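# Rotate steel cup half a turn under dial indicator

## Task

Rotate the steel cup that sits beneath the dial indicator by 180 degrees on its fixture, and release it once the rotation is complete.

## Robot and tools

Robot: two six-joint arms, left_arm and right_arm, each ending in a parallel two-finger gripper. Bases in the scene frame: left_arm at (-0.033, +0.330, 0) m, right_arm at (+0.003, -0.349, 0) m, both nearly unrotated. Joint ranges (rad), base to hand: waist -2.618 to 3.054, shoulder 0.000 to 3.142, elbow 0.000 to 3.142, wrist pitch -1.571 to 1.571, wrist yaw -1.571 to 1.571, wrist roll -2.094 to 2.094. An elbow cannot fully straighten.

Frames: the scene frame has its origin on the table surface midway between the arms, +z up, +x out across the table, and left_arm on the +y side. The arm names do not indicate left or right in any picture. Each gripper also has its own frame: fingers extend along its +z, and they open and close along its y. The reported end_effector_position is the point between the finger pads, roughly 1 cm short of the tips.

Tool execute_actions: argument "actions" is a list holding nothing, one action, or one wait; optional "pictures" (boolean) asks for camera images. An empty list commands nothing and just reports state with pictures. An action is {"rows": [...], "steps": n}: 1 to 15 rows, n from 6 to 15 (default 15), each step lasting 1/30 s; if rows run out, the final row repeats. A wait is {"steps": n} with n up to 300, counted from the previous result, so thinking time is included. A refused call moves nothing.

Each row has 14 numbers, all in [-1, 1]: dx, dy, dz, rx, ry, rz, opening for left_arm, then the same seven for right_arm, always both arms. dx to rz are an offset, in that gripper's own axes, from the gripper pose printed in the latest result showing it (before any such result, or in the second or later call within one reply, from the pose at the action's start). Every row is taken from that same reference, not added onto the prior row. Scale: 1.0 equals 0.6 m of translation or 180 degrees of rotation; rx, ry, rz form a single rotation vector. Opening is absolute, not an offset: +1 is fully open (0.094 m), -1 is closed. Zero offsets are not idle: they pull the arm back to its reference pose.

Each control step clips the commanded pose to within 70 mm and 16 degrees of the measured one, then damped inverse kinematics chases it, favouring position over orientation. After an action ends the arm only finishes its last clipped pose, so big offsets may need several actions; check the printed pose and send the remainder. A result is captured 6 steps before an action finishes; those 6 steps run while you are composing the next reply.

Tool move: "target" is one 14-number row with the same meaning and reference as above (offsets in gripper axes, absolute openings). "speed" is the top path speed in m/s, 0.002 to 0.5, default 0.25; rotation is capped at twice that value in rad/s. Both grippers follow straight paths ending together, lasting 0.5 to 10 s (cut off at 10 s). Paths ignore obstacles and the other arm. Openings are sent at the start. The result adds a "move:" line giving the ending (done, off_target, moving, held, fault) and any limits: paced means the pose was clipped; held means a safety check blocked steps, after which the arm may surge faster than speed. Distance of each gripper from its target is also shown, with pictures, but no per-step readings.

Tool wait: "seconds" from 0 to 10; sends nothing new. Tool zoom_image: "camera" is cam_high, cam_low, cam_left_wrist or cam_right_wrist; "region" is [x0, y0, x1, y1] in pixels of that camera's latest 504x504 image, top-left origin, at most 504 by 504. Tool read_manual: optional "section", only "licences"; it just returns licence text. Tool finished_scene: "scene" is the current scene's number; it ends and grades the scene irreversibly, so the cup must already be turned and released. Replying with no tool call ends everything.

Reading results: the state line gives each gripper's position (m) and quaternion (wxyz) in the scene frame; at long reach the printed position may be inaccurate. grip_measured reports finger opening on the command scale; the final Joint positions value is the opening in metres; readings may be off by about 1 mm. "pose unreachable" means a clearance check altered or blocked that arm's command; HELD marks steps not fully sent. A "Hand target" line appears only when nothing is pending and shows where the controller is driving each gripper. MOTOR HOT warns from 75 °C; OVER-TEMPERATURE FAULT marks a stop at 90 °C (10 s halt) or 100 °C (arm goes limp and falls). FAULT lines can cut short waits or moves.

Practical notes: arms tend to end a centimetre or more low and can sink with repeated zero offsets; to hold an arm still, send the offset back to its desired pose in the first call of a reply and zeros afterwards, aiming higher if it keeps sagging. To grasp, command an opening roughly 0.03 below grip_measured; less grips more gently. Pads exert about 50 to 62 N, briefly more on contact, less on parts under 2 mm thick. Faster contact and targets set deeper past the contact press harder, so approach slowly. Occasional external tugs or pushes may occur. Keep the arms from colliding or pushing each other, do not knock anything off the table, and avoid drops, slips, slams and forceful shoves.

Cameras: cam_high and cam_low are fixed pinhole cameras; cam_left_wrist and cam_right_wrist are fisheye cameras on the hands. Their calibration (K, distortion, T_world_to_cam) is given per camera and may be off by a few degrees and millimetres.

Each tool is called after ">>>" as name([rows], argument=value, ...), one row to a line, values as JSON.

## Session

>>> execute_actions(actions=[])

Scene clock: 0.00 s of 4800.00 s.
left_arm: end_effector_position=(+0.2336, -0.2886, +0.1625) grip_measured=+1.000 end_effector_quat_wxyz=(+0.319, +0.411, +0.702, -0.487) | right_arm: end_effector_position=(+0.4675, -0.5356, +0.3020) grip_measured=+1.000 end_effector_quat_wxyz=(+0.509, +0.180, +0.723, -0.431)
Joint positions: left_arm=[-1.072  2.363  1.887  0.11   0.442 -0.298  0.094] | right_arm=[-0.056  1.672  1.24   0.27   0.819 -0.341  0.094]
Joint velocities: left_arm=[-0.017 -0.002  0.007  0.066 -0.022 -0.022  0.   ] | right_arm=[-0.002  0.012  0.022  0.066 -0.081 -0.007  0.   ]
Motor temperatures (°C, as the motors report them): left_arm=[21 24 22 22 22 22] | right_arm=[23 26 23 25 21 20]
Hand target (left_arm): +0.234, -0.289, +0.179; +0.329, +0.412, +0.692, -0.493
Hand target (right_arm): +0.465, -0.536, +0.320; +0.528, +0.192, +0.708, -0.427
camera_calibration (this result's frames):
cam_left_wrist: T_world_to_cam=[[-0.950257, -0.169412, 0.261365, 0.128833], [-0.307666, 0.641256, -0.702945, 0.416397], [-0.0485145, -0.748392, -0.66148, 0.0255757], [0, 0, 0, 1]] pos_world=[0.251776, -0.22605, 0.27595]
cam_right_wrist: T_world_to_cam=[[-0.550133, -0.518065, 0.654952, -0.209546], [-0.801901, 0.108861, -0.587456, 0.652766], [0.233042, -0.848385, -0.475325, -0.300487], [0, 0, 0, 1]] pos_world=[0.478201, -0.434548, 0.377884]

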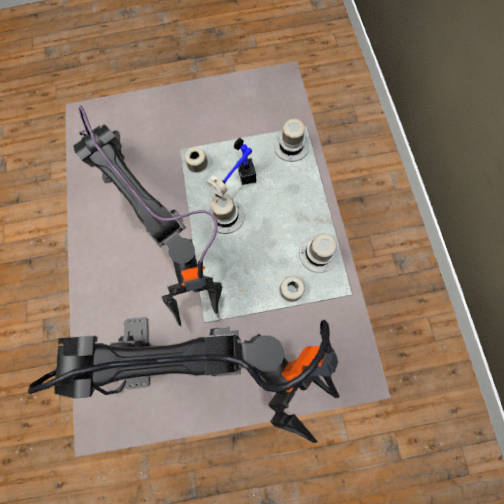

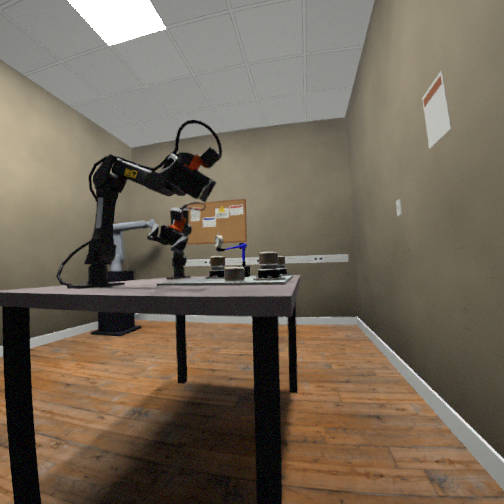

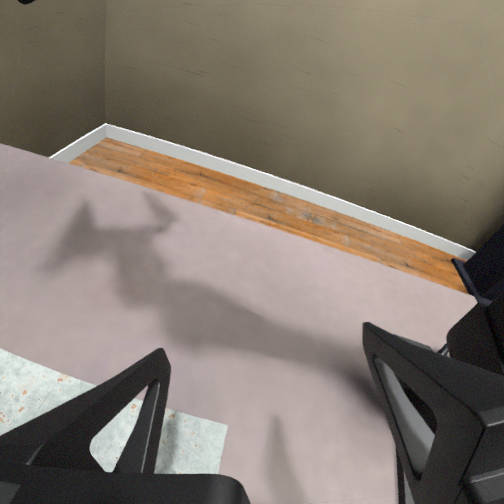

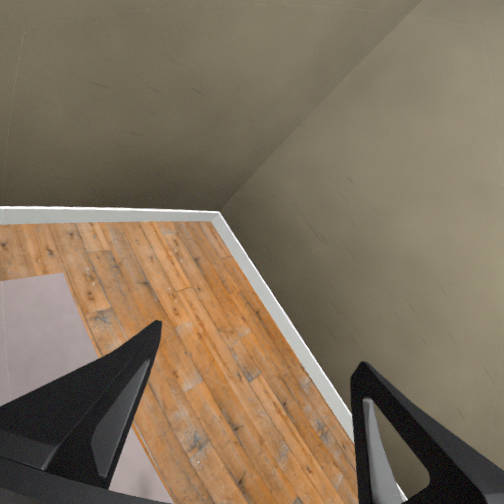

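>>> zoom_image(camera="cam_high", region=[170, 125, 290, 255])

>>> zoom_image(camera="cam_low", region=[150, 215, 300, 295])

>>> zoom_image(camera="cam_high", region=[150, 100, 370, 340])

Region (170, 125, 290, 255) of cam_high's 504x504 image, scaled by 3.877, with more detail than that image has; it fills the left 465 columns of this view, and the rest is white.

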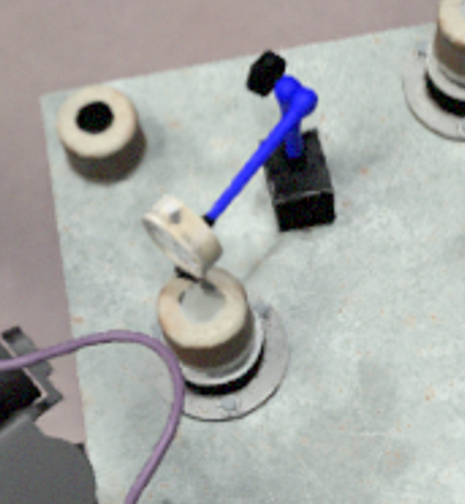

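Region (150, 215, 300, 295) of cam_low's 504x504 image, scaled by 3.360, with more detail than that image has; it fills the top 269 rows of this view, and the rest is white.

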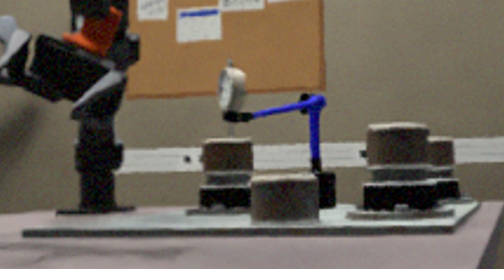

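Region (150, 100, 370, 340) of cam_high's 504x504 image, scaled by 2.100, with more detail than that image has; it fills the left 462 columns of this view, and the rest is white.

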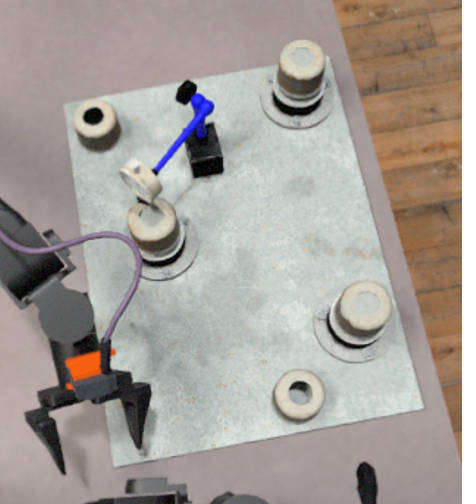

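>>> move(target=[-0.1662, 0.0322, -0.9378, -0.3389, -0.1747, 0.0678, 1, 0.273, 0.3967, -0.9169, -0.3147, -0.1065, 0.1144, 1], speed=0.45)

>>> zoom_image(camera="cam_high", region=[140, 150, 270, 260])

Scene clock: 18.13 s of 4800.00 s.
left_arm: end_effector_position=(+0.2812, +0.2176, +0.3978) grip_measured=+1.000 end_effector_quat_wxyz=(+0.680, +0.122, +0.712, -0.120) | right_arm: end_effector_position=(+0.2362, +0.0113, +0.1067) grip_measured=+1.000 end_effector_quat_wxyz=(+0.700, -0.042, +0.712, +0.028)
Joint positions: left_arm=[-0.368  0.867  0.988 -0.166 -0.003 -0.005  0.094] | right_arm=[1.472 2.146 0.8   1.279 1.307 0.045 0.094]
Joint velocities: left_arm=[-0.012 -0.002  0.007 -0.037 -0.037  0.007  0.   ] | right_arm=[ 0.002  0.002 -0.012 -0.007 -0.007 -0.066  0.   ]
Motor temperatures (°C, as the motors report them): left_arm=[21 30 24 25 22 22] | right_arm=[23 28 25 29 21 20]
Hand target (left_arm): +0.275, +0.221, +0.416; +0.695, +0.122, +0.698, -0.121
Hand target (right_arm): +0.238, +0.012, +0.112; +0.704, -0.028, +0.709, +0.033
Off the commanded pose (left_arm): 0.026 m, 3 deg.
Off the commanded pose (right_arm): 0.011 m, 2 deg.
Kept back: nothing.
After step 90, 12.60 s passed at rest.
move: off_target (left_arm, right_arm); limits=paced
camera_calibration (this result's frames):
cam_left_wrist: T_world_to_cam=[[-0.310996, -0.935952, -0.165152, 0.355047], [-0.361517, 0.277204, -0.890204, 0.440702], [0.878969, -0.217145, -0.424572, 0.0917735], [0, 0, 0, 1]] pos_world=[0.189074, 0.230071, 0.489916]
cam_right_wrist: T_world_to_cam=[[0.125299, -0.952105, 0.278919, -0.0400202], [-0.475242, -0.304381, -0.825528, 0.245972], [0.870887, -0.0291161, -0.490619, -0.0337497], [0, 0, 0, 1]] pos_world=[0.151303, 0.0357829, 0.197661]

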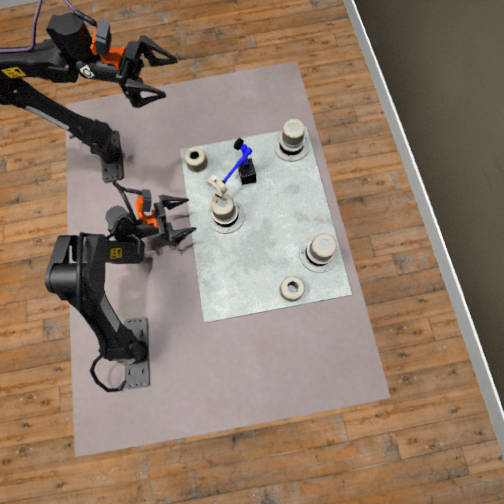

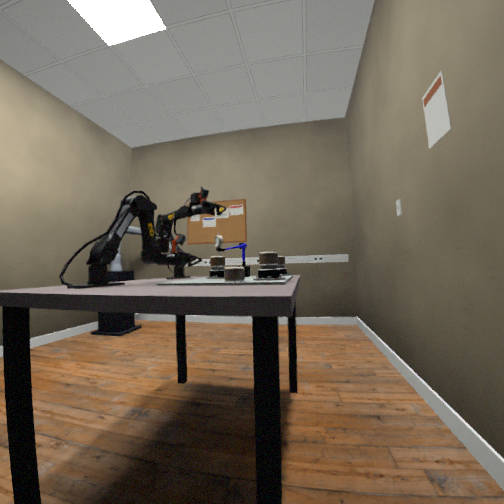

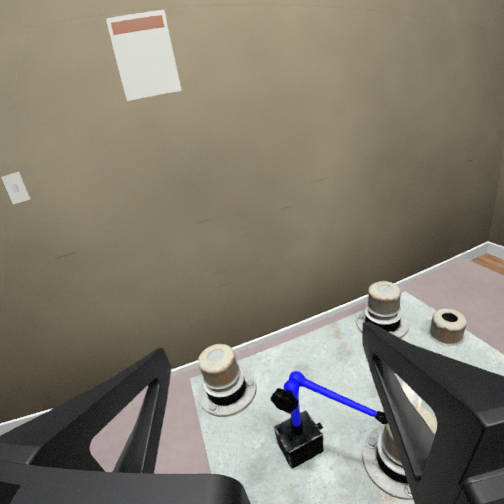

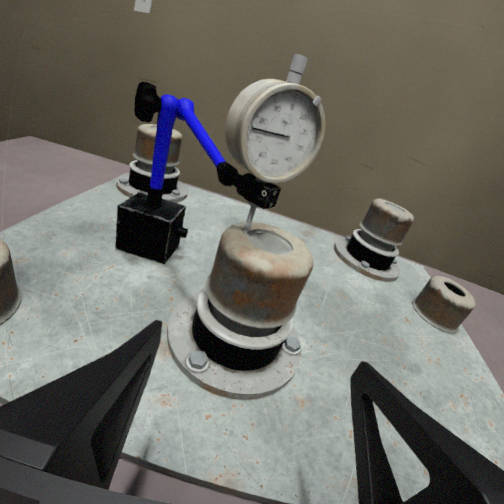

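Region (140, 150, 270, 260) of cam_high's 504x504 image, scaled by 3.877, with more detail than that image has; it fills the top 426 rows of this view, and the rest is white.

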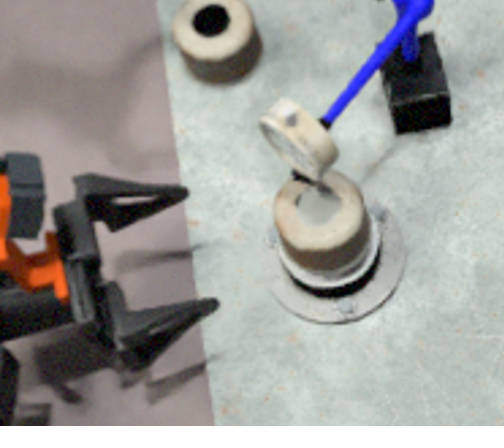

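>>> execute_actions(actions=[])

Scene clock: 19.07 s of 4800.00 s.
left_arm: end_effector_position=(+0.2812, +0.2175, +0.3978) grip_measured=+1.000 end_effector_quat_wxyz=(+0.680, +0.122, +0.712, -0.120) | right_arm: end_effector_position=(+0.2362, +0.0113, +0.1073) grip_measured=+1.000 end_effector_quat_wxyz=(+0.701, -0.042, +0.711, +0.028)
Joint positions: left_arm=[-0.368  0.867  0.988 -0.166 -0.003 -0.005  0.094] | right_arm=[1.472 2.147 0.8   1.287 1.307 0.04  0.094]
Joint velocities: left_arm=[ 0.002 -0.002 -0.017  0.007 -0.066 -0.022  0.   ] | right_arm=[-0.002 -0.007 -0.012  0.037 -0.007  0.007  0.   ]
Motor temperatures (°C, as the motors report them): left_arm=[21 29 24 25 22 22] | right_arm=[23 28 25 29 21 20]
Hand target (left_arm): +0.275, +0.221, +0.416; +0.695, +0.122, +0.698, -0.122
Hand target (right_arm): +0.238, +0.012, +0.112; +0.704, -0.028, +0.709, +0.033
Off the commanded pose (left_arm): 0.026 m, 3 deg.
Off the commanded pose (right_arm): 0.011 m, 1 deg.
Kept back: nothing.
Steps of this call (steps 1 to 28: nothing new was sent). Readings (end_effector_position):
1: left_arm (+0.2812, +0.2176, +0.3978) | right_arm (+0.2362, +0.0113, +0.1068)
2: left_arm (+0.2812, +0.2176, +0.3978) | right_arm (+0.2362, +0.0113, +0.1069)
4: left_arm (+0.2812, +0.2176, +0.3978) | right_arm (+0.2362, +0.0113, +0.1070)
8: left_arm (+0.2812, +0.2176, +0.3978) | right_arm (+0.2362, +0.0113, +0.1072)
28: the state above
camera_calibration (this result's frames):
cam_left_wrist: T_world_to_cam=[[-0.311354, -0.935836, -0.165135, 0.355049], [-0.361417, 0.277327, -0.890207, 0.440657], [0.878884, -0.217487, -0.424574, 0.0918788], [0, 0, 0, 1]] pos_world=[0.189056, 0.230044, 0.489916]
cam_right_wrist: T_world_to_cam=[[0.124923, -0.9525, 0.277736, -0.0399236], [-0.47385, -0.303217, -0.826756, 0.246279], [0.8717, -0.028324, -0.489221, -0.0338094], [0, 0, 0, 1]] pos_world=[0.151159, 0.0356914, 0.198161]

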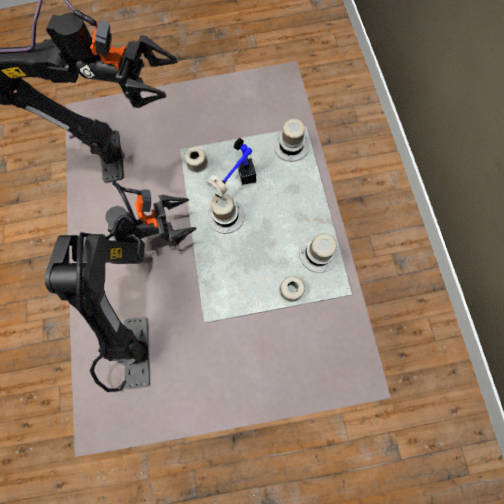

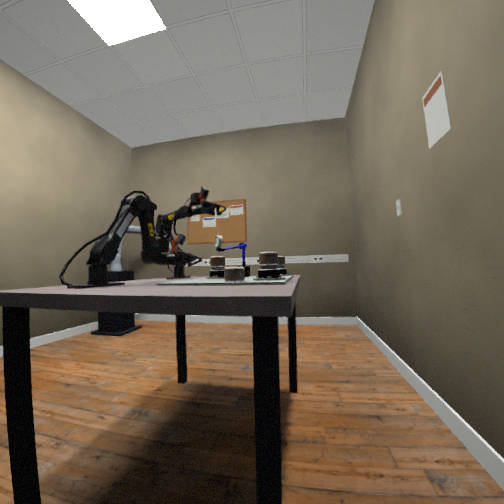

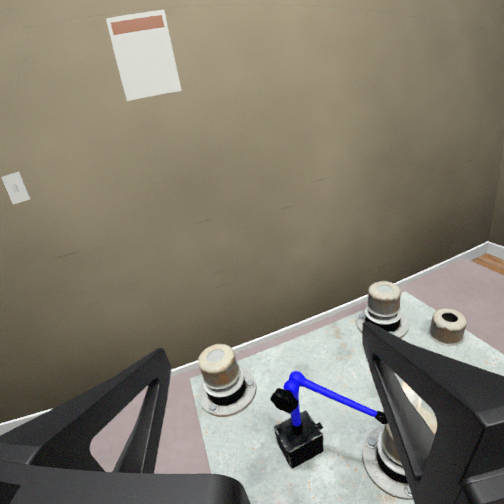

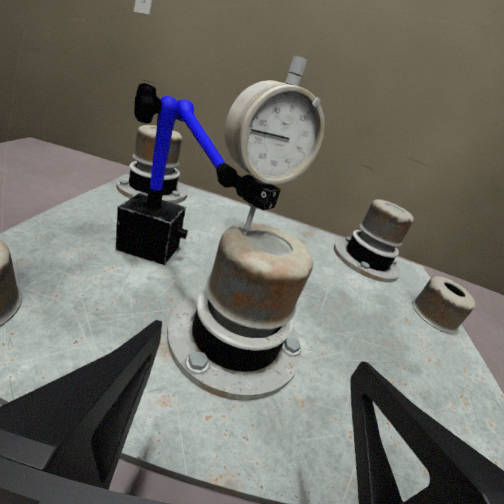

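>>> move(target=[-0.03, 0, -0.011, 0, -0.013, 0, 1, 0.0077, 0.0085, 0.1814, 0.0594, -0.006, 0.01, 1], speed=0.2)

Scene clock: 21.60 s of 4800.00 s.
left_arm: end_effector_position=(+0.2812, +0.2175, +0.3978) grip_measured=+1.000 end_effector_quat_wxyz=(+0.680, +0.122, +0.712, -0.120) | right_arm: end_effector_position=(+0.3406, +0.0222, +0.0938) grip_measured=+1.000 end_effector_quat_wxyz=(+0.706, +0.034, +0.707, -0.033)
Joint positions: left_arm=[-0.368  0.867  0.988 -0.166 -0.003 -0.005  0.094] | right_arm=[1.242 2.364 1.145 1.214 1.27  0.007 0.094]
Joint velocities: left_arm=[-0.007 -0.002  0.007 -0.022 -0.007 -0.007  0.   ] | right_arm=[-0.012 -0.002  0.012 -0.066 -0.007  0.051  0.   ]
Motor temperatures (°C, as the motors report them): left_arm=[21 28 24 25 22 22] | right_arm=[23 28 24 29 21 20]
Hand target (left_arm): +0.276, +0.220, +0.416; +0.695, +0.120, +0.698, -0.123
Hand target (right_arm): +0.344, +0.028, +0.101; +0.708, +0.035, +0.705, -0.027
Off the commanded pose (left_arm): 0.019 m, 2 deg.
Off the commanded pose (right_arm): 0.009 m, 1 deg.
Kept back: nothing.
move: off_target (left_arm)
camera_calibration (this result's frames):
cam_left_wrist: T_world_to_cam=[[-0.311354, -0.935836, -0.165135, 0.355049], [-0.361417, 0.277327, -0.890207, 0.440657], [0.878884, -0.217487, -0.424574, 0.0918788], [0, 0, 0, 1]] pos_world=[0.189056, 0.230044, 0.489916]
cam_right_wrist: T_world_to_cam=[[-0.0641629, -0.963843, 0.258631, 0.0275841], [-0.509756, -0.191148, -0.838816, 0.298722], [0.857923, -0.18566, -0.47906, -0.123904], [0, 0, 0, 1]] pos_world=[0.260345, 0.060683, 0.184082]

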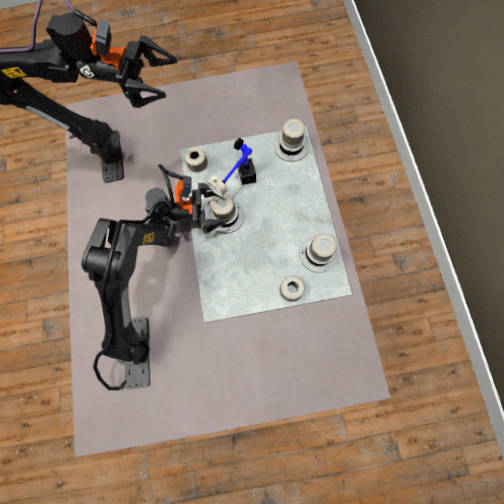

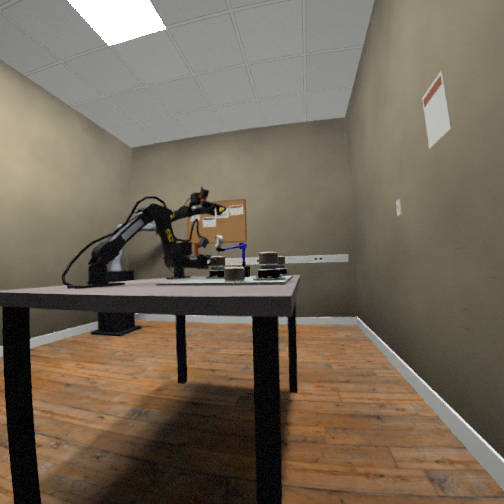

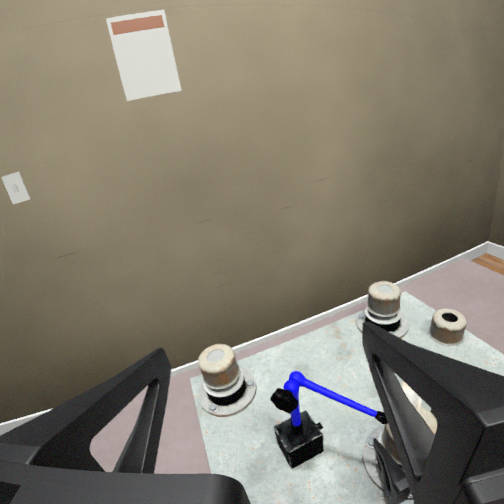

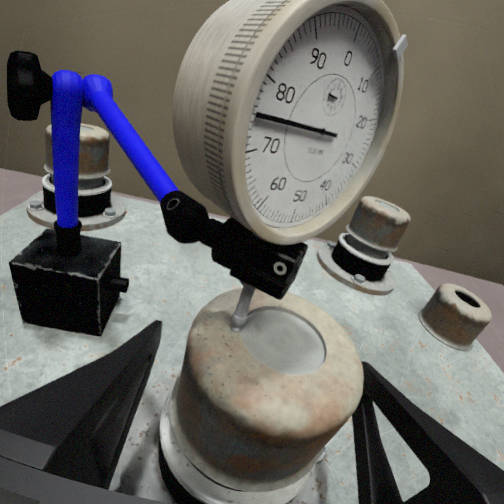

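>>> zoom_image(camera="cam_right_wrist", region=[140, 260, 400, 504])

>>> zoom_image(camera="cam_high", region=[160, 150, 270, 250])

Region (140, 260, 400, 504) of cam_right_wrist's 504x504 image, scaled by 1.938, with more detail than that image has; it fills the top 473 rows of this view, and the rest is white.

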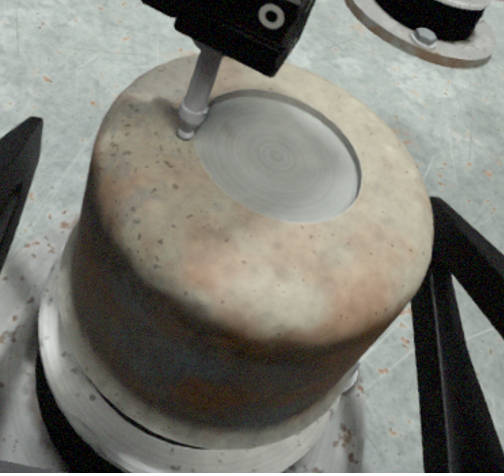

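Region (160, 150, 270, 250) of cam_high's 504x504 image, scaled by 4.582, with more detail than that image has; it fills the top 458 rows of this view, and the rest is white.

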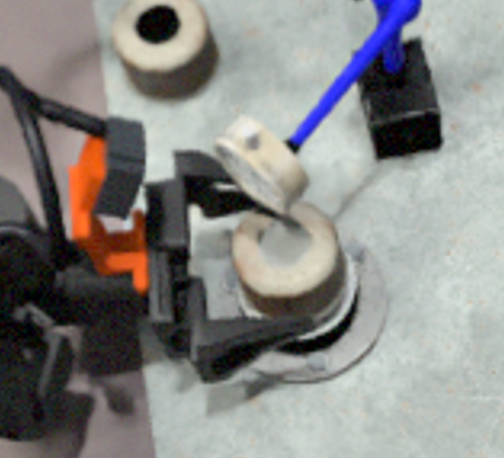

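>>> execute_actions([
  {"rows": [[-0.03,0,-0.011,0,-0.013,0,1,-0.012,0.010,0.0047,-0.002,-0.002,0.003,0.85],[-0.03,0,-0.011,0,-0.013,0,1,-0.012,0.010,0.0047,-0.002,-0.002,0.003,0.72],[-0.03,0,-0.011,0,-0.013,0,1,-0.012,0.010,0.0047,-0.002,-0.002,0.003,0.63],[-0.03,0,-0.011,0,-0.013,0,1,-0.012,0.010,0.0047,-0.002,-0.002,0.003,0.57],[-0.03,0,-0.011,0,-0.013,0,1,-0.012,0.010,0.0047,-0.002,-0.002,0.003,0.53],[-0.03,0,-0.011,0,-0.013,0,1,-0.012,0.010,0.0047,-0.002,-0.002,0.003,0.50],[-0.03,0,-0.011,0,-0.013,0,1,-0.012,0.010,0.0047,-0.002,-0.002,0.003,0.47],[-0.03,0,-0.011,0,-0.013,0,1,-0.012,0.010,0.0047,-0.002,-0.002,0.003,0.44],[-0.03,0,-0.011,0,-0.013,0,1,-0.012,0.010,0.0047,-0.002,-0.002,0.003,0.42]], "steps": 15},
])

>>> execute_actions([
  {"steps": 8},
], pictures=true)

>>> zoom_image(camera="cam_right_wrist", region=[140, 260, 400, 504])

Scene clock: 25.70 s of 4800.00 s.
left_arm: end_effector_position=(+0.2812, +0.2175, +0.3978) grip_measured=+1.000 end_effector_quat_wxyz=(+0.680, +0.122, +0.712, -0.120) | right_arm: end_effector_position=(+0.3405, +0.0212, +0.0935) grip_measured=+0.470 end_effector_quat_wxyz=(+0.705, +0.035, +0.707, -0.036)
Joint positions: left_arm=[-0.368  0.867  0.988 -0.166 -0.003 -0.005  0.094] | right_arm=[1.242 2.364 1.145 1.211 1.276 0.005 0.069]
Joint velocities: left_arm=[-0.002 -0.007 -0.007  0.007 -0.007 -0.051  0.   ] | right_arm=[-0.012 -0.007 -0.007 -0.007  0.022 -0.037 -0.001]
Motor temperatures (°C, as the motors report them): left_arm=[21 27 25 26 22 22] | right_arm=[23 29 24 29 21 20]
Steps of this call (steps 1 to 90: nothing new was sent; then 0.80 s passed at rest; steps 91 to 99: the first 9 steps of this action). Readings (end_effector_position):
91: left_arm (+0.2812, +0.2175, +0.3978) | right_arm (+0.3406, +0.0222, +0.0935)
92: left_arm (+0.2812, +0.2175, +0.3978) | right_arm (+0.3407, +0.0223, +0.0935)
94: left_arm (+0.2812, +0.2175, +0.3978) | right_arm (+0.3407, +0.0223, +0.0935)
98: left_arm (+0.2812, +0.2175, +0.3978) | right_arm (+0.3405, +0.0212, +0.0935)
99: the state above

Scene clock: 25.97 s of 4800.00 s.
left_arm: end_effector_position=(+0.2812, +0.2175, +0.3978) grip_measured=+1.000 end_effector_quat_wxyz=(+0.680, +0.122, +0.712, -0.120) | right_arm: end_effector_position=(+0.3405, +0.0212, +0.0935) grip_measured=+0.470 end_effector_quat_wxyz=(+0.705, +0.035, +0.707, -0.036)
Joint positions: left_arm=[-0.368  0.867  0.988 -0.166 -0.003 -0.005  0.094] | right_arm=[1.242 2.364 1.145 1.211 1.276 0.005 0.069]
Joint velocities: left_arm=[ 0.002 -0.007  0.002  0.066 -0.007  0.051  0.   ] | right_arm=[-0.002 -0.012 -0.002  0.051  0.022  0.007  0.   ]
Motor temperatures (°C, as the motors report them): left_arm=[21 27 25 26 22 22] | right_arm=[23 29 24 29 21 20]
Hand target (left_arm): +0.276, +0.220, +0.416; +0.695, +0.120, +0.698, -0.123
Hand target (right_arm): +0.344, +0.028, +0.101; +0.708, +0.035, +0.705, -0.027
Off the commanded pose (left_arm): 0.019 m, 2 deg.
Off the commanded pose (right_arm): 0.011 m, 1 deg.
Kept back: nothing.
Steps of this call (steps 1 to 6: the last 6 steps of your previous action; steps 7 to 8: nothing new was sent). Readings (end_effector_position):
1: left_arm (+0.2812, +0.2175, +0.3978) | right_arm (+0.3405, +0.0212, +0.0935)
2: left_arm (+0.2812, +0.2175, +0.3978) | right_arm (+0.3405, +0.0212, +0.0935)
4: left_arm (+0.2812, +0.2175, +0.3978) | right_arm (+0.3405, +0.0212, +0.0935)
8: the state above
camera_calibration (this result's frames):
cam_left_wrist: T_world_to_cam=[[-0.311354, -0.935836, -0.165135, 0.355049], [-0.361417, 0.277327, -0.890207, 0.440657], [0.878884, -0.217487, -0.424574, 0.0918788], [0, 0, 0, 1]] pos_world=[0.189056, 0.230044, 0.489916]
cam_right_wrist: T_world_to_cam=[[-0.0693738, -0.962419, 0.262558, 0.0280575], [-0.511807, -0.191577, -0.837468, 0.298789], [0.856295, -0.192477, -0.479282, -0.123441], [0, 0, 0, 1]] pos_world=[0.260571, 0.0604846, 0.183696]

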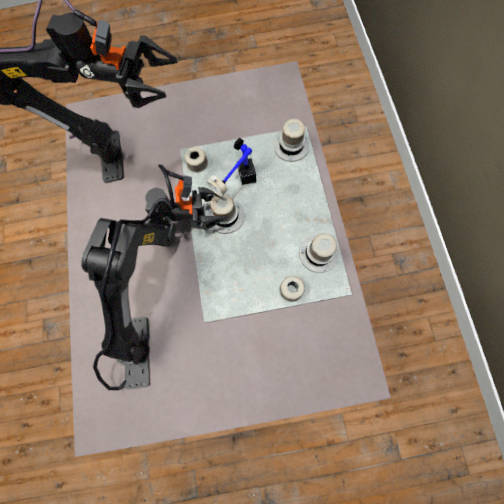

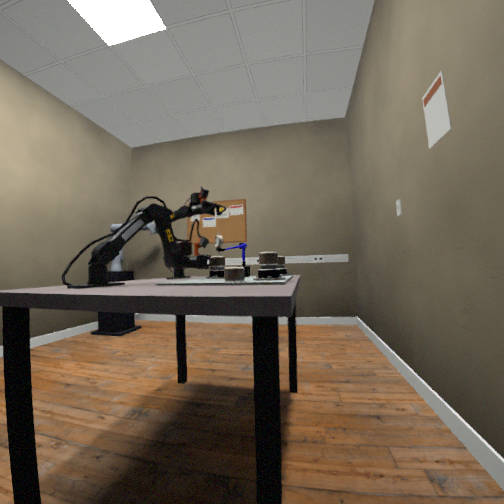

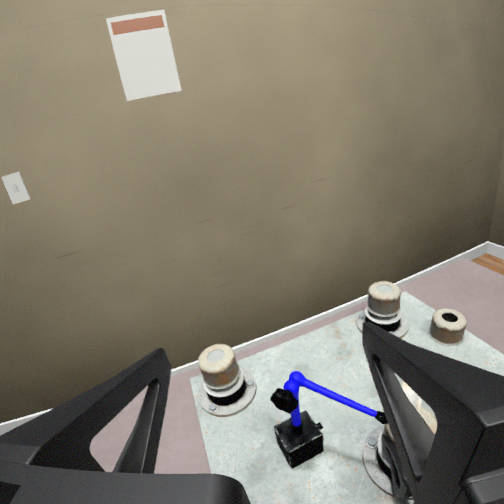

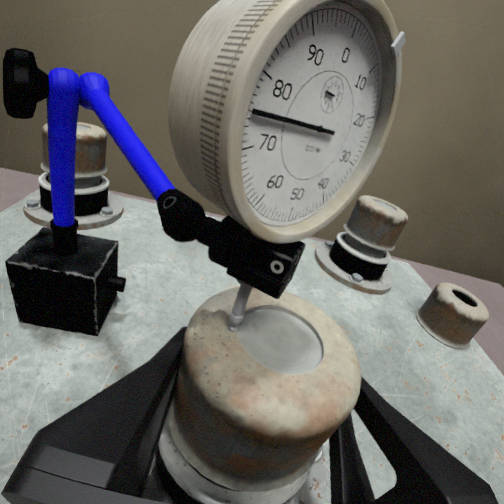

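Region (140, 260, 400, 504) of cam_right_wrist's 504x504 image, scaled by 1.938, with more detail than that image has; it fills the top 473 rows of this view, and the rest is white.

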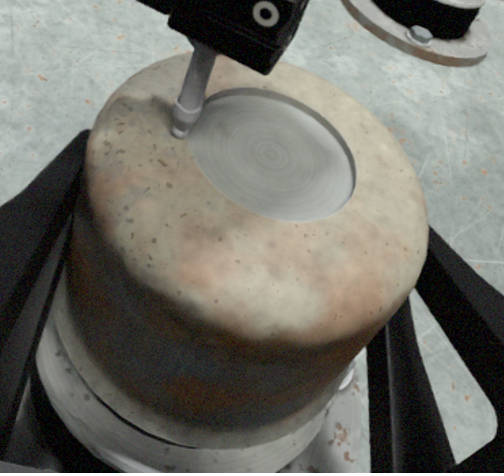

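>>> move(target=[-0.03, 0, -0.011, 0, -0.013, 0, 1, -0.012, 0.002, 0, -0.6033, -0.012, 0.001, 0.43], speed=0.42)

>>> zoom_image(camera="cam_right_wrist", region=[140, 260, 400, 504])

Scene clock: 29.03 s of 4800.00 s.
left_arm: end_effector_position=(+0.2812, +0.2175, +0.3978) grip_measured=+1.000 end_effector_quat_wxyz=(+0.680, +0.122, +0.712, -0.120) | right_arm: end_effector_position=(+0.3389, +0.0275, +0.0939) grip_measured=+0.470 end_effector_quat_wxyz=(-0.454, +0.553, -0.433, -0.548)
Joint positions: left_arm=[-0.368  0.867  0.988 -0.166 -0.003 -0.005  0.094] | right_arm=[ 0.559  2.397  1.178  1.268 -1.294  0.02   0.069]
Joint velocities: left_arm=[-0.007  0.002 -0.002 -0.022  0.037  0.007  0.   ] | right_arm=[-0.002 -0.002  0.012  0.037  0.007 -0.022 -0.   ]
Motor temperatures (°C, as the motors report them): left_arm=[21 27 25 26 22 22] | right_arm=[23 29 24 29 21 20]
Hand target (left_arm): +0.276, +0.220, +0.416; +0.695, +0.120, +0.698, -0.123
Hand target (right_arm): +0.345, +0.024, +0.101; -0.451, +0.553, -0.431, -0.552
Off the commanded pose (left_arm): 0.019 m, 2 deg.
Off the commanded pose (right_arm): 0.009 m, 1 deg.
Kept back: nothing.
move: off_target (left_arm)
camera_calibration (this result's frames):
cam_left_wrist: T_world_to_cam=[[-0.311354, -0.935836, -0.165135, 0.355049], [-0.361417, 0.277327, -0.890207, 0.440657], [0.878884, -0.217487, -0.424574, 0.0918788], [0, 0, 0, 1]] pos_world=[0.189056, 0.230044, 0.489916]
cam_right_wrist: T_world_to_cam=[[0.93061, 0.226924, 0.287178, -0.339959], [0.35874, -0.409865, -0.83864, 0.0105934], [-0.0726031, 0.883468, -0.462831, 0.163083], [0, 0, 0, 1]] pos_world=[0.324409, -0.062592, 0.181993]

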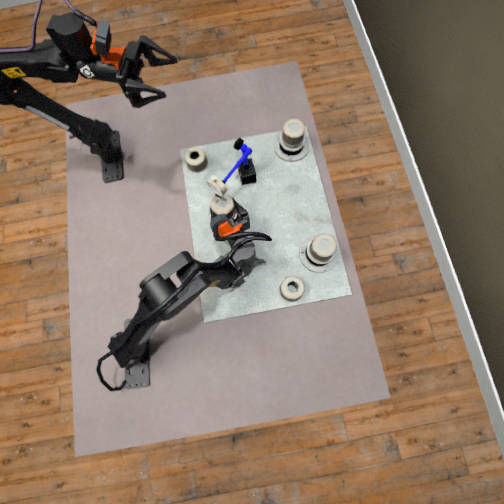

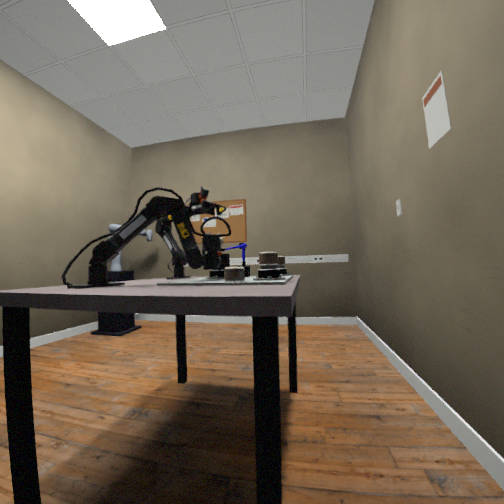

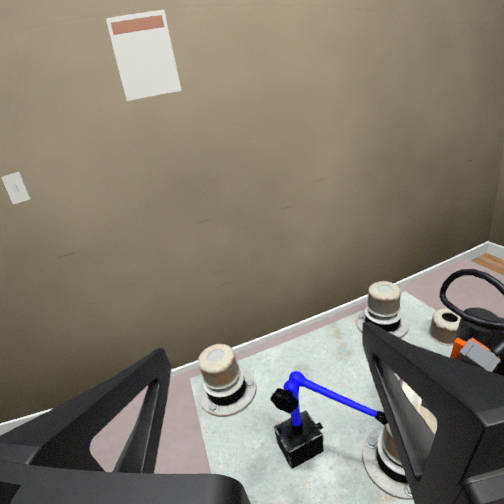

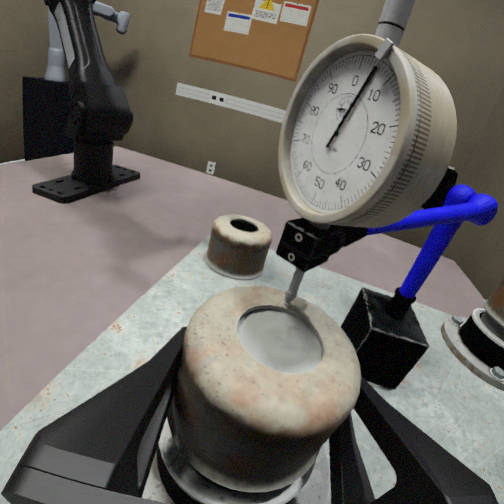

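Region (140, 260, 400, 504) of cam_right_wrist's 504x504 image, scaled by 1.938, with more detail than that image has; it fills the top 473 rows of this view, and the rest is white.

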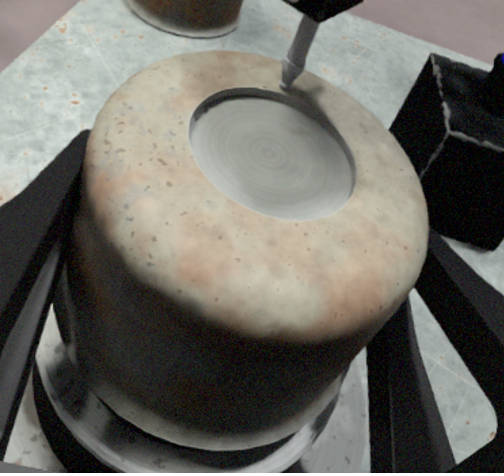

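>>> move(target=[-0.03, 0, -0.011, 0, -0.013, 0, 1, -0.011, -0.005, 0.001, 0.4039, 0.0056, 0.0064, 1], speed=0.42)

>>> execute_actions([
  {"rows": [[-0.03,0,-0.011,0,-0.013,0,1,-0.012,0.004,0.008,0,-0.002,0.003,0.85],[-0.03,0,-0.011,0,-0.013,0,1,-0.012,0.004,0.008,0,-0.002,0.003,0.72],[-0.03,0,-0.011,0,-0.013,0,1,-0.012,0.004,0.008,0,-0.002,0.003,0.63],[-0.03,0,-0.011,0,-0.013,0,1,-0.012,0.004,0.008,0,-0.002,0.003,0.57],[-0.03,0,-0.011,0,-0.013,0,1,-0.012,0.004,0.008,0,-0.002,0.003,0.53],[-0.03,0,-0.011,0,-0.013,0,1,-0.012,0.004,0.008,0,-0.002,0.003,0.50],[-0.03,0,-0.011,0,-0.013,0,1,-0.012,0.004,0.008,0,-0.002,0.003,0.47],[-0.03,0,-0.011,0,-0.013,0,1,-0.012,0.004,0.008,0,-0.002,0.003,0.44],[-0.03,0,-0.011,0,-0.013,0,1,-0.012,0.004,0.008,0,-0.002,0.003,0.43]], "steps": 15},
])

>>> execute_actions([
  {"steps": 7},
], pictures=true)

>>> zoom_image(camera="cam_right_wrist", region=[140, 260, 400, 504])

Scene clock: 34.00 s of 4800.00 s.
left_arm: end_effector_position=(+0.2812, +0.2175, +0.3978) grip_measured=+1.000 end_effector_quat_wxyz=(+0.680, +0.122, +0.712, -0.120) | right_arm: end_effector_position=(+0.3377, +0.0213, +0.0859) grip_measured=+1.000 end_effector_quat_wxyz=(+0.673, -0.185, +0.693, +0.180)
Joint positions: left_arm=[-0.368  0.867  0.988 -0.166 -0.003 -0.005  0.094] | right_arm=[1.063 2.211 0.747 1.432 0.474 0.015 0.094]
Joint velocities: left_arm=[-0.017  0.002 -0.022 -0.037 -0.037 -0.051  0.   ] | right_arm=[ 0.012 -0.012 -0.007 -0.066 -0.037 -0.022  0.   ]
Motor temperatures (°C, as the motors report them): left_arm=[21 26 25 27 22 22] | right_arm=[23 30 24 29 21 20]
Hand target (left_arm): +0.276, +0.220, +0.416; +0.695, +0.120, +0.698, -0.123
Hand target (right_arm): +0.339, +0.027, +0.101; +0.684, -0.176, +0.683, +0.186
Off the commanded pose (left_arm): 0.019 m, 2 deg.
Off the commanded pose (right_arm): 0.017 m, 2 deg.
Kept back: nothing.
move: off_target (left_arm, right_arm)
camera_calibration (this result's frames):
cam_left_wrist: T_world_to_cam=[[-0.311354, -0.935836, -0.165135, 0.355049], [-0.361417, 0.277327, -0.890207, 0.440657], [0.878884, -0.217487, -0.424574, 0.0918788], [0, 0, 0, 1]] pos_world=[0.189056, 0.230044, 0.489916]
cam_right_wrist: T_world_to_cam=[[0.510971, -0.819679, 0.258909, -0.168747], [-0.324338, -0.462779, -0.825009, 0.232376], [0.796061, 0.337582, -0.50232, -0.113594], [0, 0, 0, 1]] pos_world=[0.252022, 0.0075674, 0.178342]

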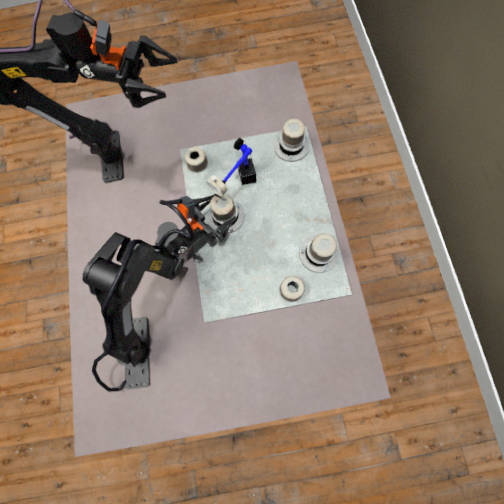

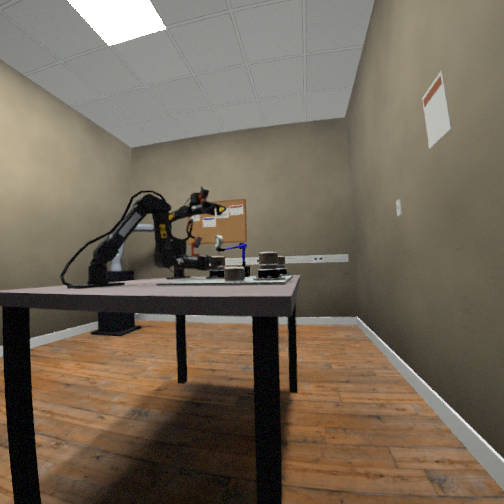

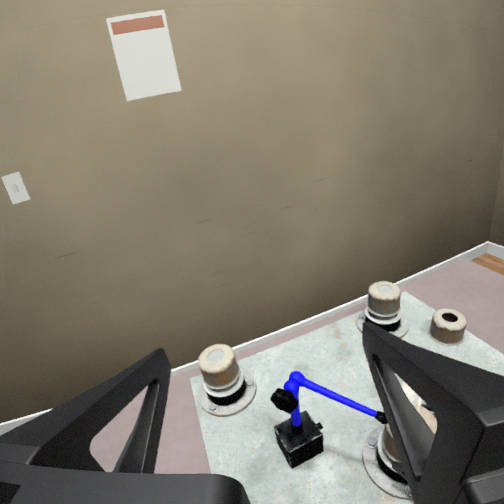

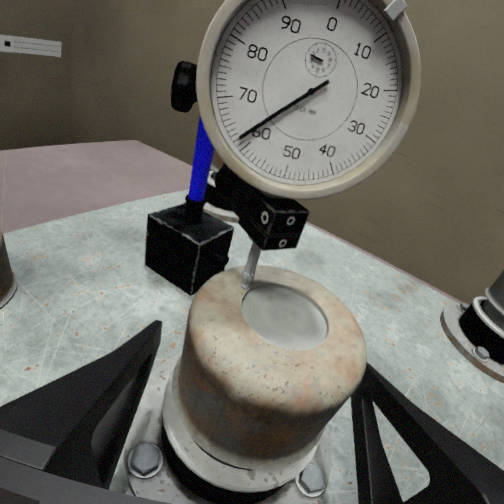

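Scene clock: 34.30 s of 4800.00 s.
left_arm: end_effector_position=(+0.2812, +0.2175, +0.3978) grip_measured=+1.000 end_effector_quat_wxyz=(+0.680, +0.122, +0.712, -0.120) | right_arm: end_effector_position=(+0.3375, +0.0214, +0.0821) grip_measured=+0.474 end_effector_quat_wxyz=(+0.669, -0.189, +0.697, +0.177)
Joint positions: left_arm=[-0.368  0.867  0.988 -0.166 -0.003 -0.005  0.094] | right_arm=[1.063 2.211 0.747 1.415 0.473 0.016 0.069]
Joint velocities: left_arm=[ 0.007 -0.007  0.007  0.022  0.037  0.022  0.   ] | right_arm=[ 0.002  0.002 -0.002  0.037 -0.007 -0.051 -0.   ]
Motor temperatures (°C, as the motors report them): left_arm=[21 26 25 27 22 22] | right_arm=[23 30 24 29 21 20]
Steps of this call (steps 1 to 9: the first 9 steps of this action). Readings (end_effector_position):
1: left_arm (+0.2812, +0.2175, +0.3978) | right_arm (+0.3377, +0.0213, +0.0853)
2: left_arm (+0.2812, +0.2175, +0.3978) | right_arm (+0.3377, +0.0212, +0.0844)
4: left_arm (+0.2812, +0.2175, +0.3978) | right_arm (+0.3376, +0.0212, +0.0825)
8: left_arm (+0.2812, +0.2175, +0.3978) | right_arm (+0.3375, +0.0214, +0.0821)
9: the state above

Scene clock: 34.53 s of 4800.00 s.
left_arm: end_effector_position=(+0.2812, +0.2175, +0.3978) grip_measured=+1.000 end_effector_quat_wxyz=(+0.680, +0.122, +0.712, -0.120) | right_arm: end_effector_position=(+0.3375, +0.0214, +0.0821) grip_measured=+0.474 end_effector_quat_wxyz=(+0.669, -0.189, +0.697, +0.177)
Joint positions: left_arm=[-0.368  0.867  0.988 -0.166 -0.003 -0.005  0.094] | right_arm=[1.063 2.211 0.747 1.415 0.473 0.017 0.069]
Joint velocities: left_arm=[-0.002 -0.007  0.002  0.007 -0.037  0.007  0.   ] | right_arm=[-0.007 -0.017 -0.012  0.037  0.037 -0.022 -0.002]
Motor temperatures (°C, as the motors report them): left_arm=[21 26 25 27 22 22] | right_arm=[23 30 24 30 21 20]
Hand target (left_arm): +0.276, +0.220, +0.416; +0.695, +0.120, +0.698, -0.123
Hand target (right_arm): +0.341, +0.026, +0.093; +0.675, -0.181, +0.692, +0.184
Off the commanded pose (left_arm): 0.019 m, 2 deg.
Off the commanded pose (right_arm): 0.012 m, 1 deg.
Kept back: nothing.
Steps of this call (steps 1 to 6: the last 6 steps of your previous action; step 7: nothing new was sent). Readings (end_effector_position):
1: left_arm (+0.2812, +0.2175, +0.3978) | right_arm (+0.3375, +0.0214, +0.0821)
2: left_arm (+0.2812, +0.2175, +0.3978) | right_arm (+0.3375, +0.0214, +0.0821)
4: left_arm (+0.2812, +0.2175, +0.3978) | right_arm (+0.3375, +0.0214, +0.0821)
7: the state above
camera_calibration (this result's frames):
cam_left_wrist: T_world_to_cam=[[-0.311354, -0.935836, -0.165135, 0.355049], [-0.361417, 0.277327, -0.890207, 0.440657], [0.878884, -0.217487, -0.424574, 0.0918788], [0, 0, 0, 1]] pos_world=[0.189056, 0.230044, 0.489916]
cam_right_wrist: T_world_to_cam=[[0.514715, -0.815677, 0.264081, -0.169349], [-0.331626, -0.473452, -0.816007, 0.231201], [0.790628, 0.332435, -0.514193, -0.112425], [0, 0, 0, 1]] pos_world=[0.252725, 0.00870274, 0.175576]

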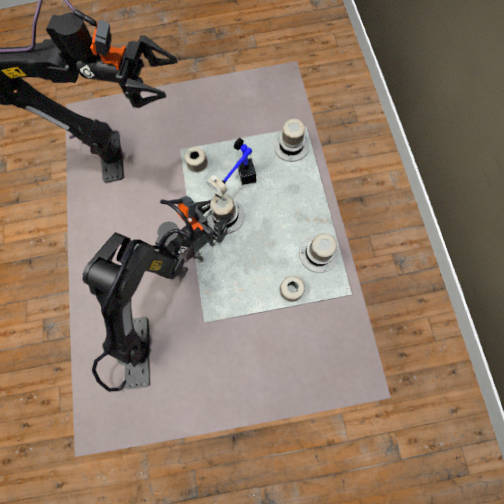

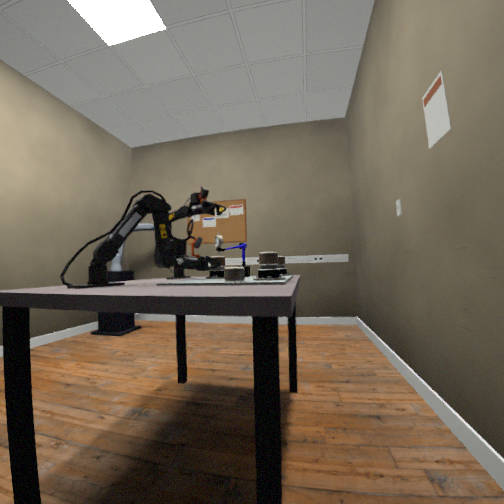

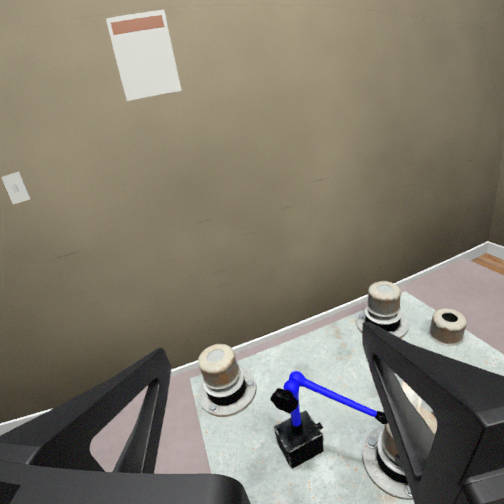

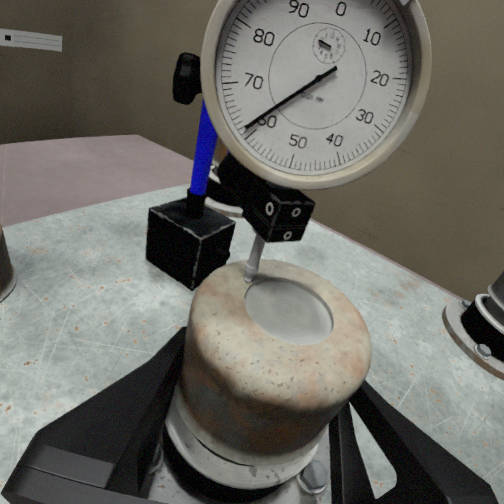

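Region (140, 260, 400, 504) of cam_right_wrist's 504x504 image, scaled by 1.938, with more detail than that image has; it fills the top 473 rows of this view, and the rest is white.

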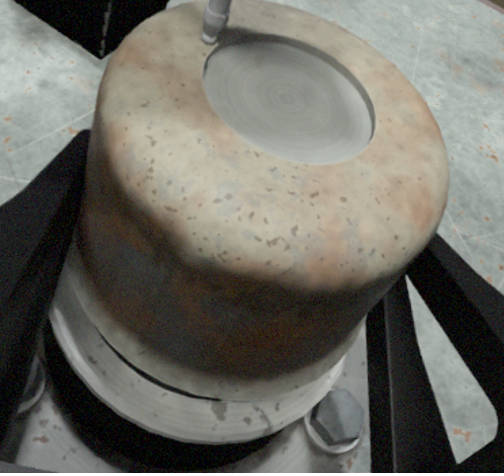

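>>> zoom_image(camera="cam_low", region=[180, 235, 250, 290])

>>> zoom_image(camera="cam_right_wrist", region=[120, 370, 254, 504])

>>> zoom_image(camera="cam_right_wrist", region=[270, 370, 404, 504])

Region (180, 235, 250, 290) of cam_low's 504x504 image, scaled by 7.200, with more detail than that image has; it fills the top 396 rows of this view, and the rest is white.

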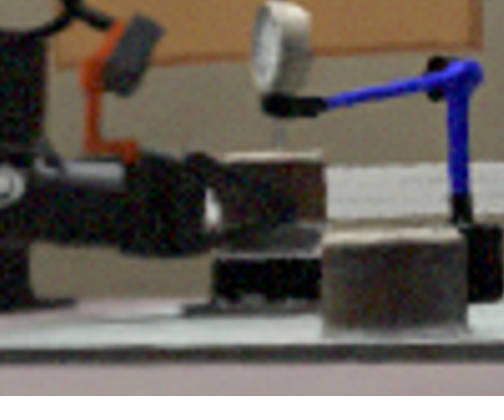

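Region (120, 370, 254, 504) of cam_right_wrist's 504x504 image, scaled by 3.761, with more detail than that image has.

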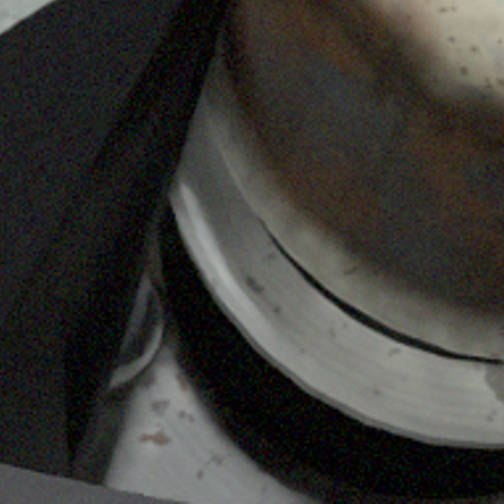

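Region (270, 370, 404, 504) of cam_right_wrist's 504x504 image, scaled by 3.761, with more detail than that image has.

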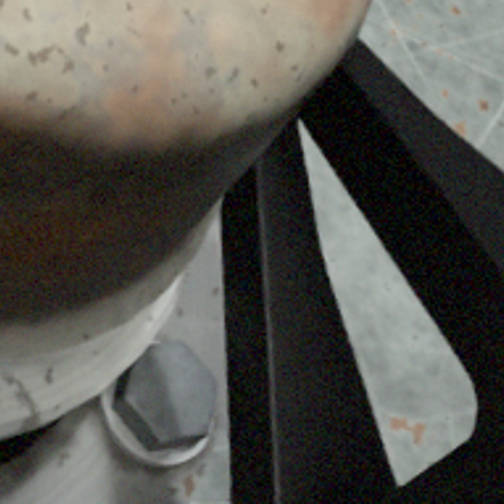

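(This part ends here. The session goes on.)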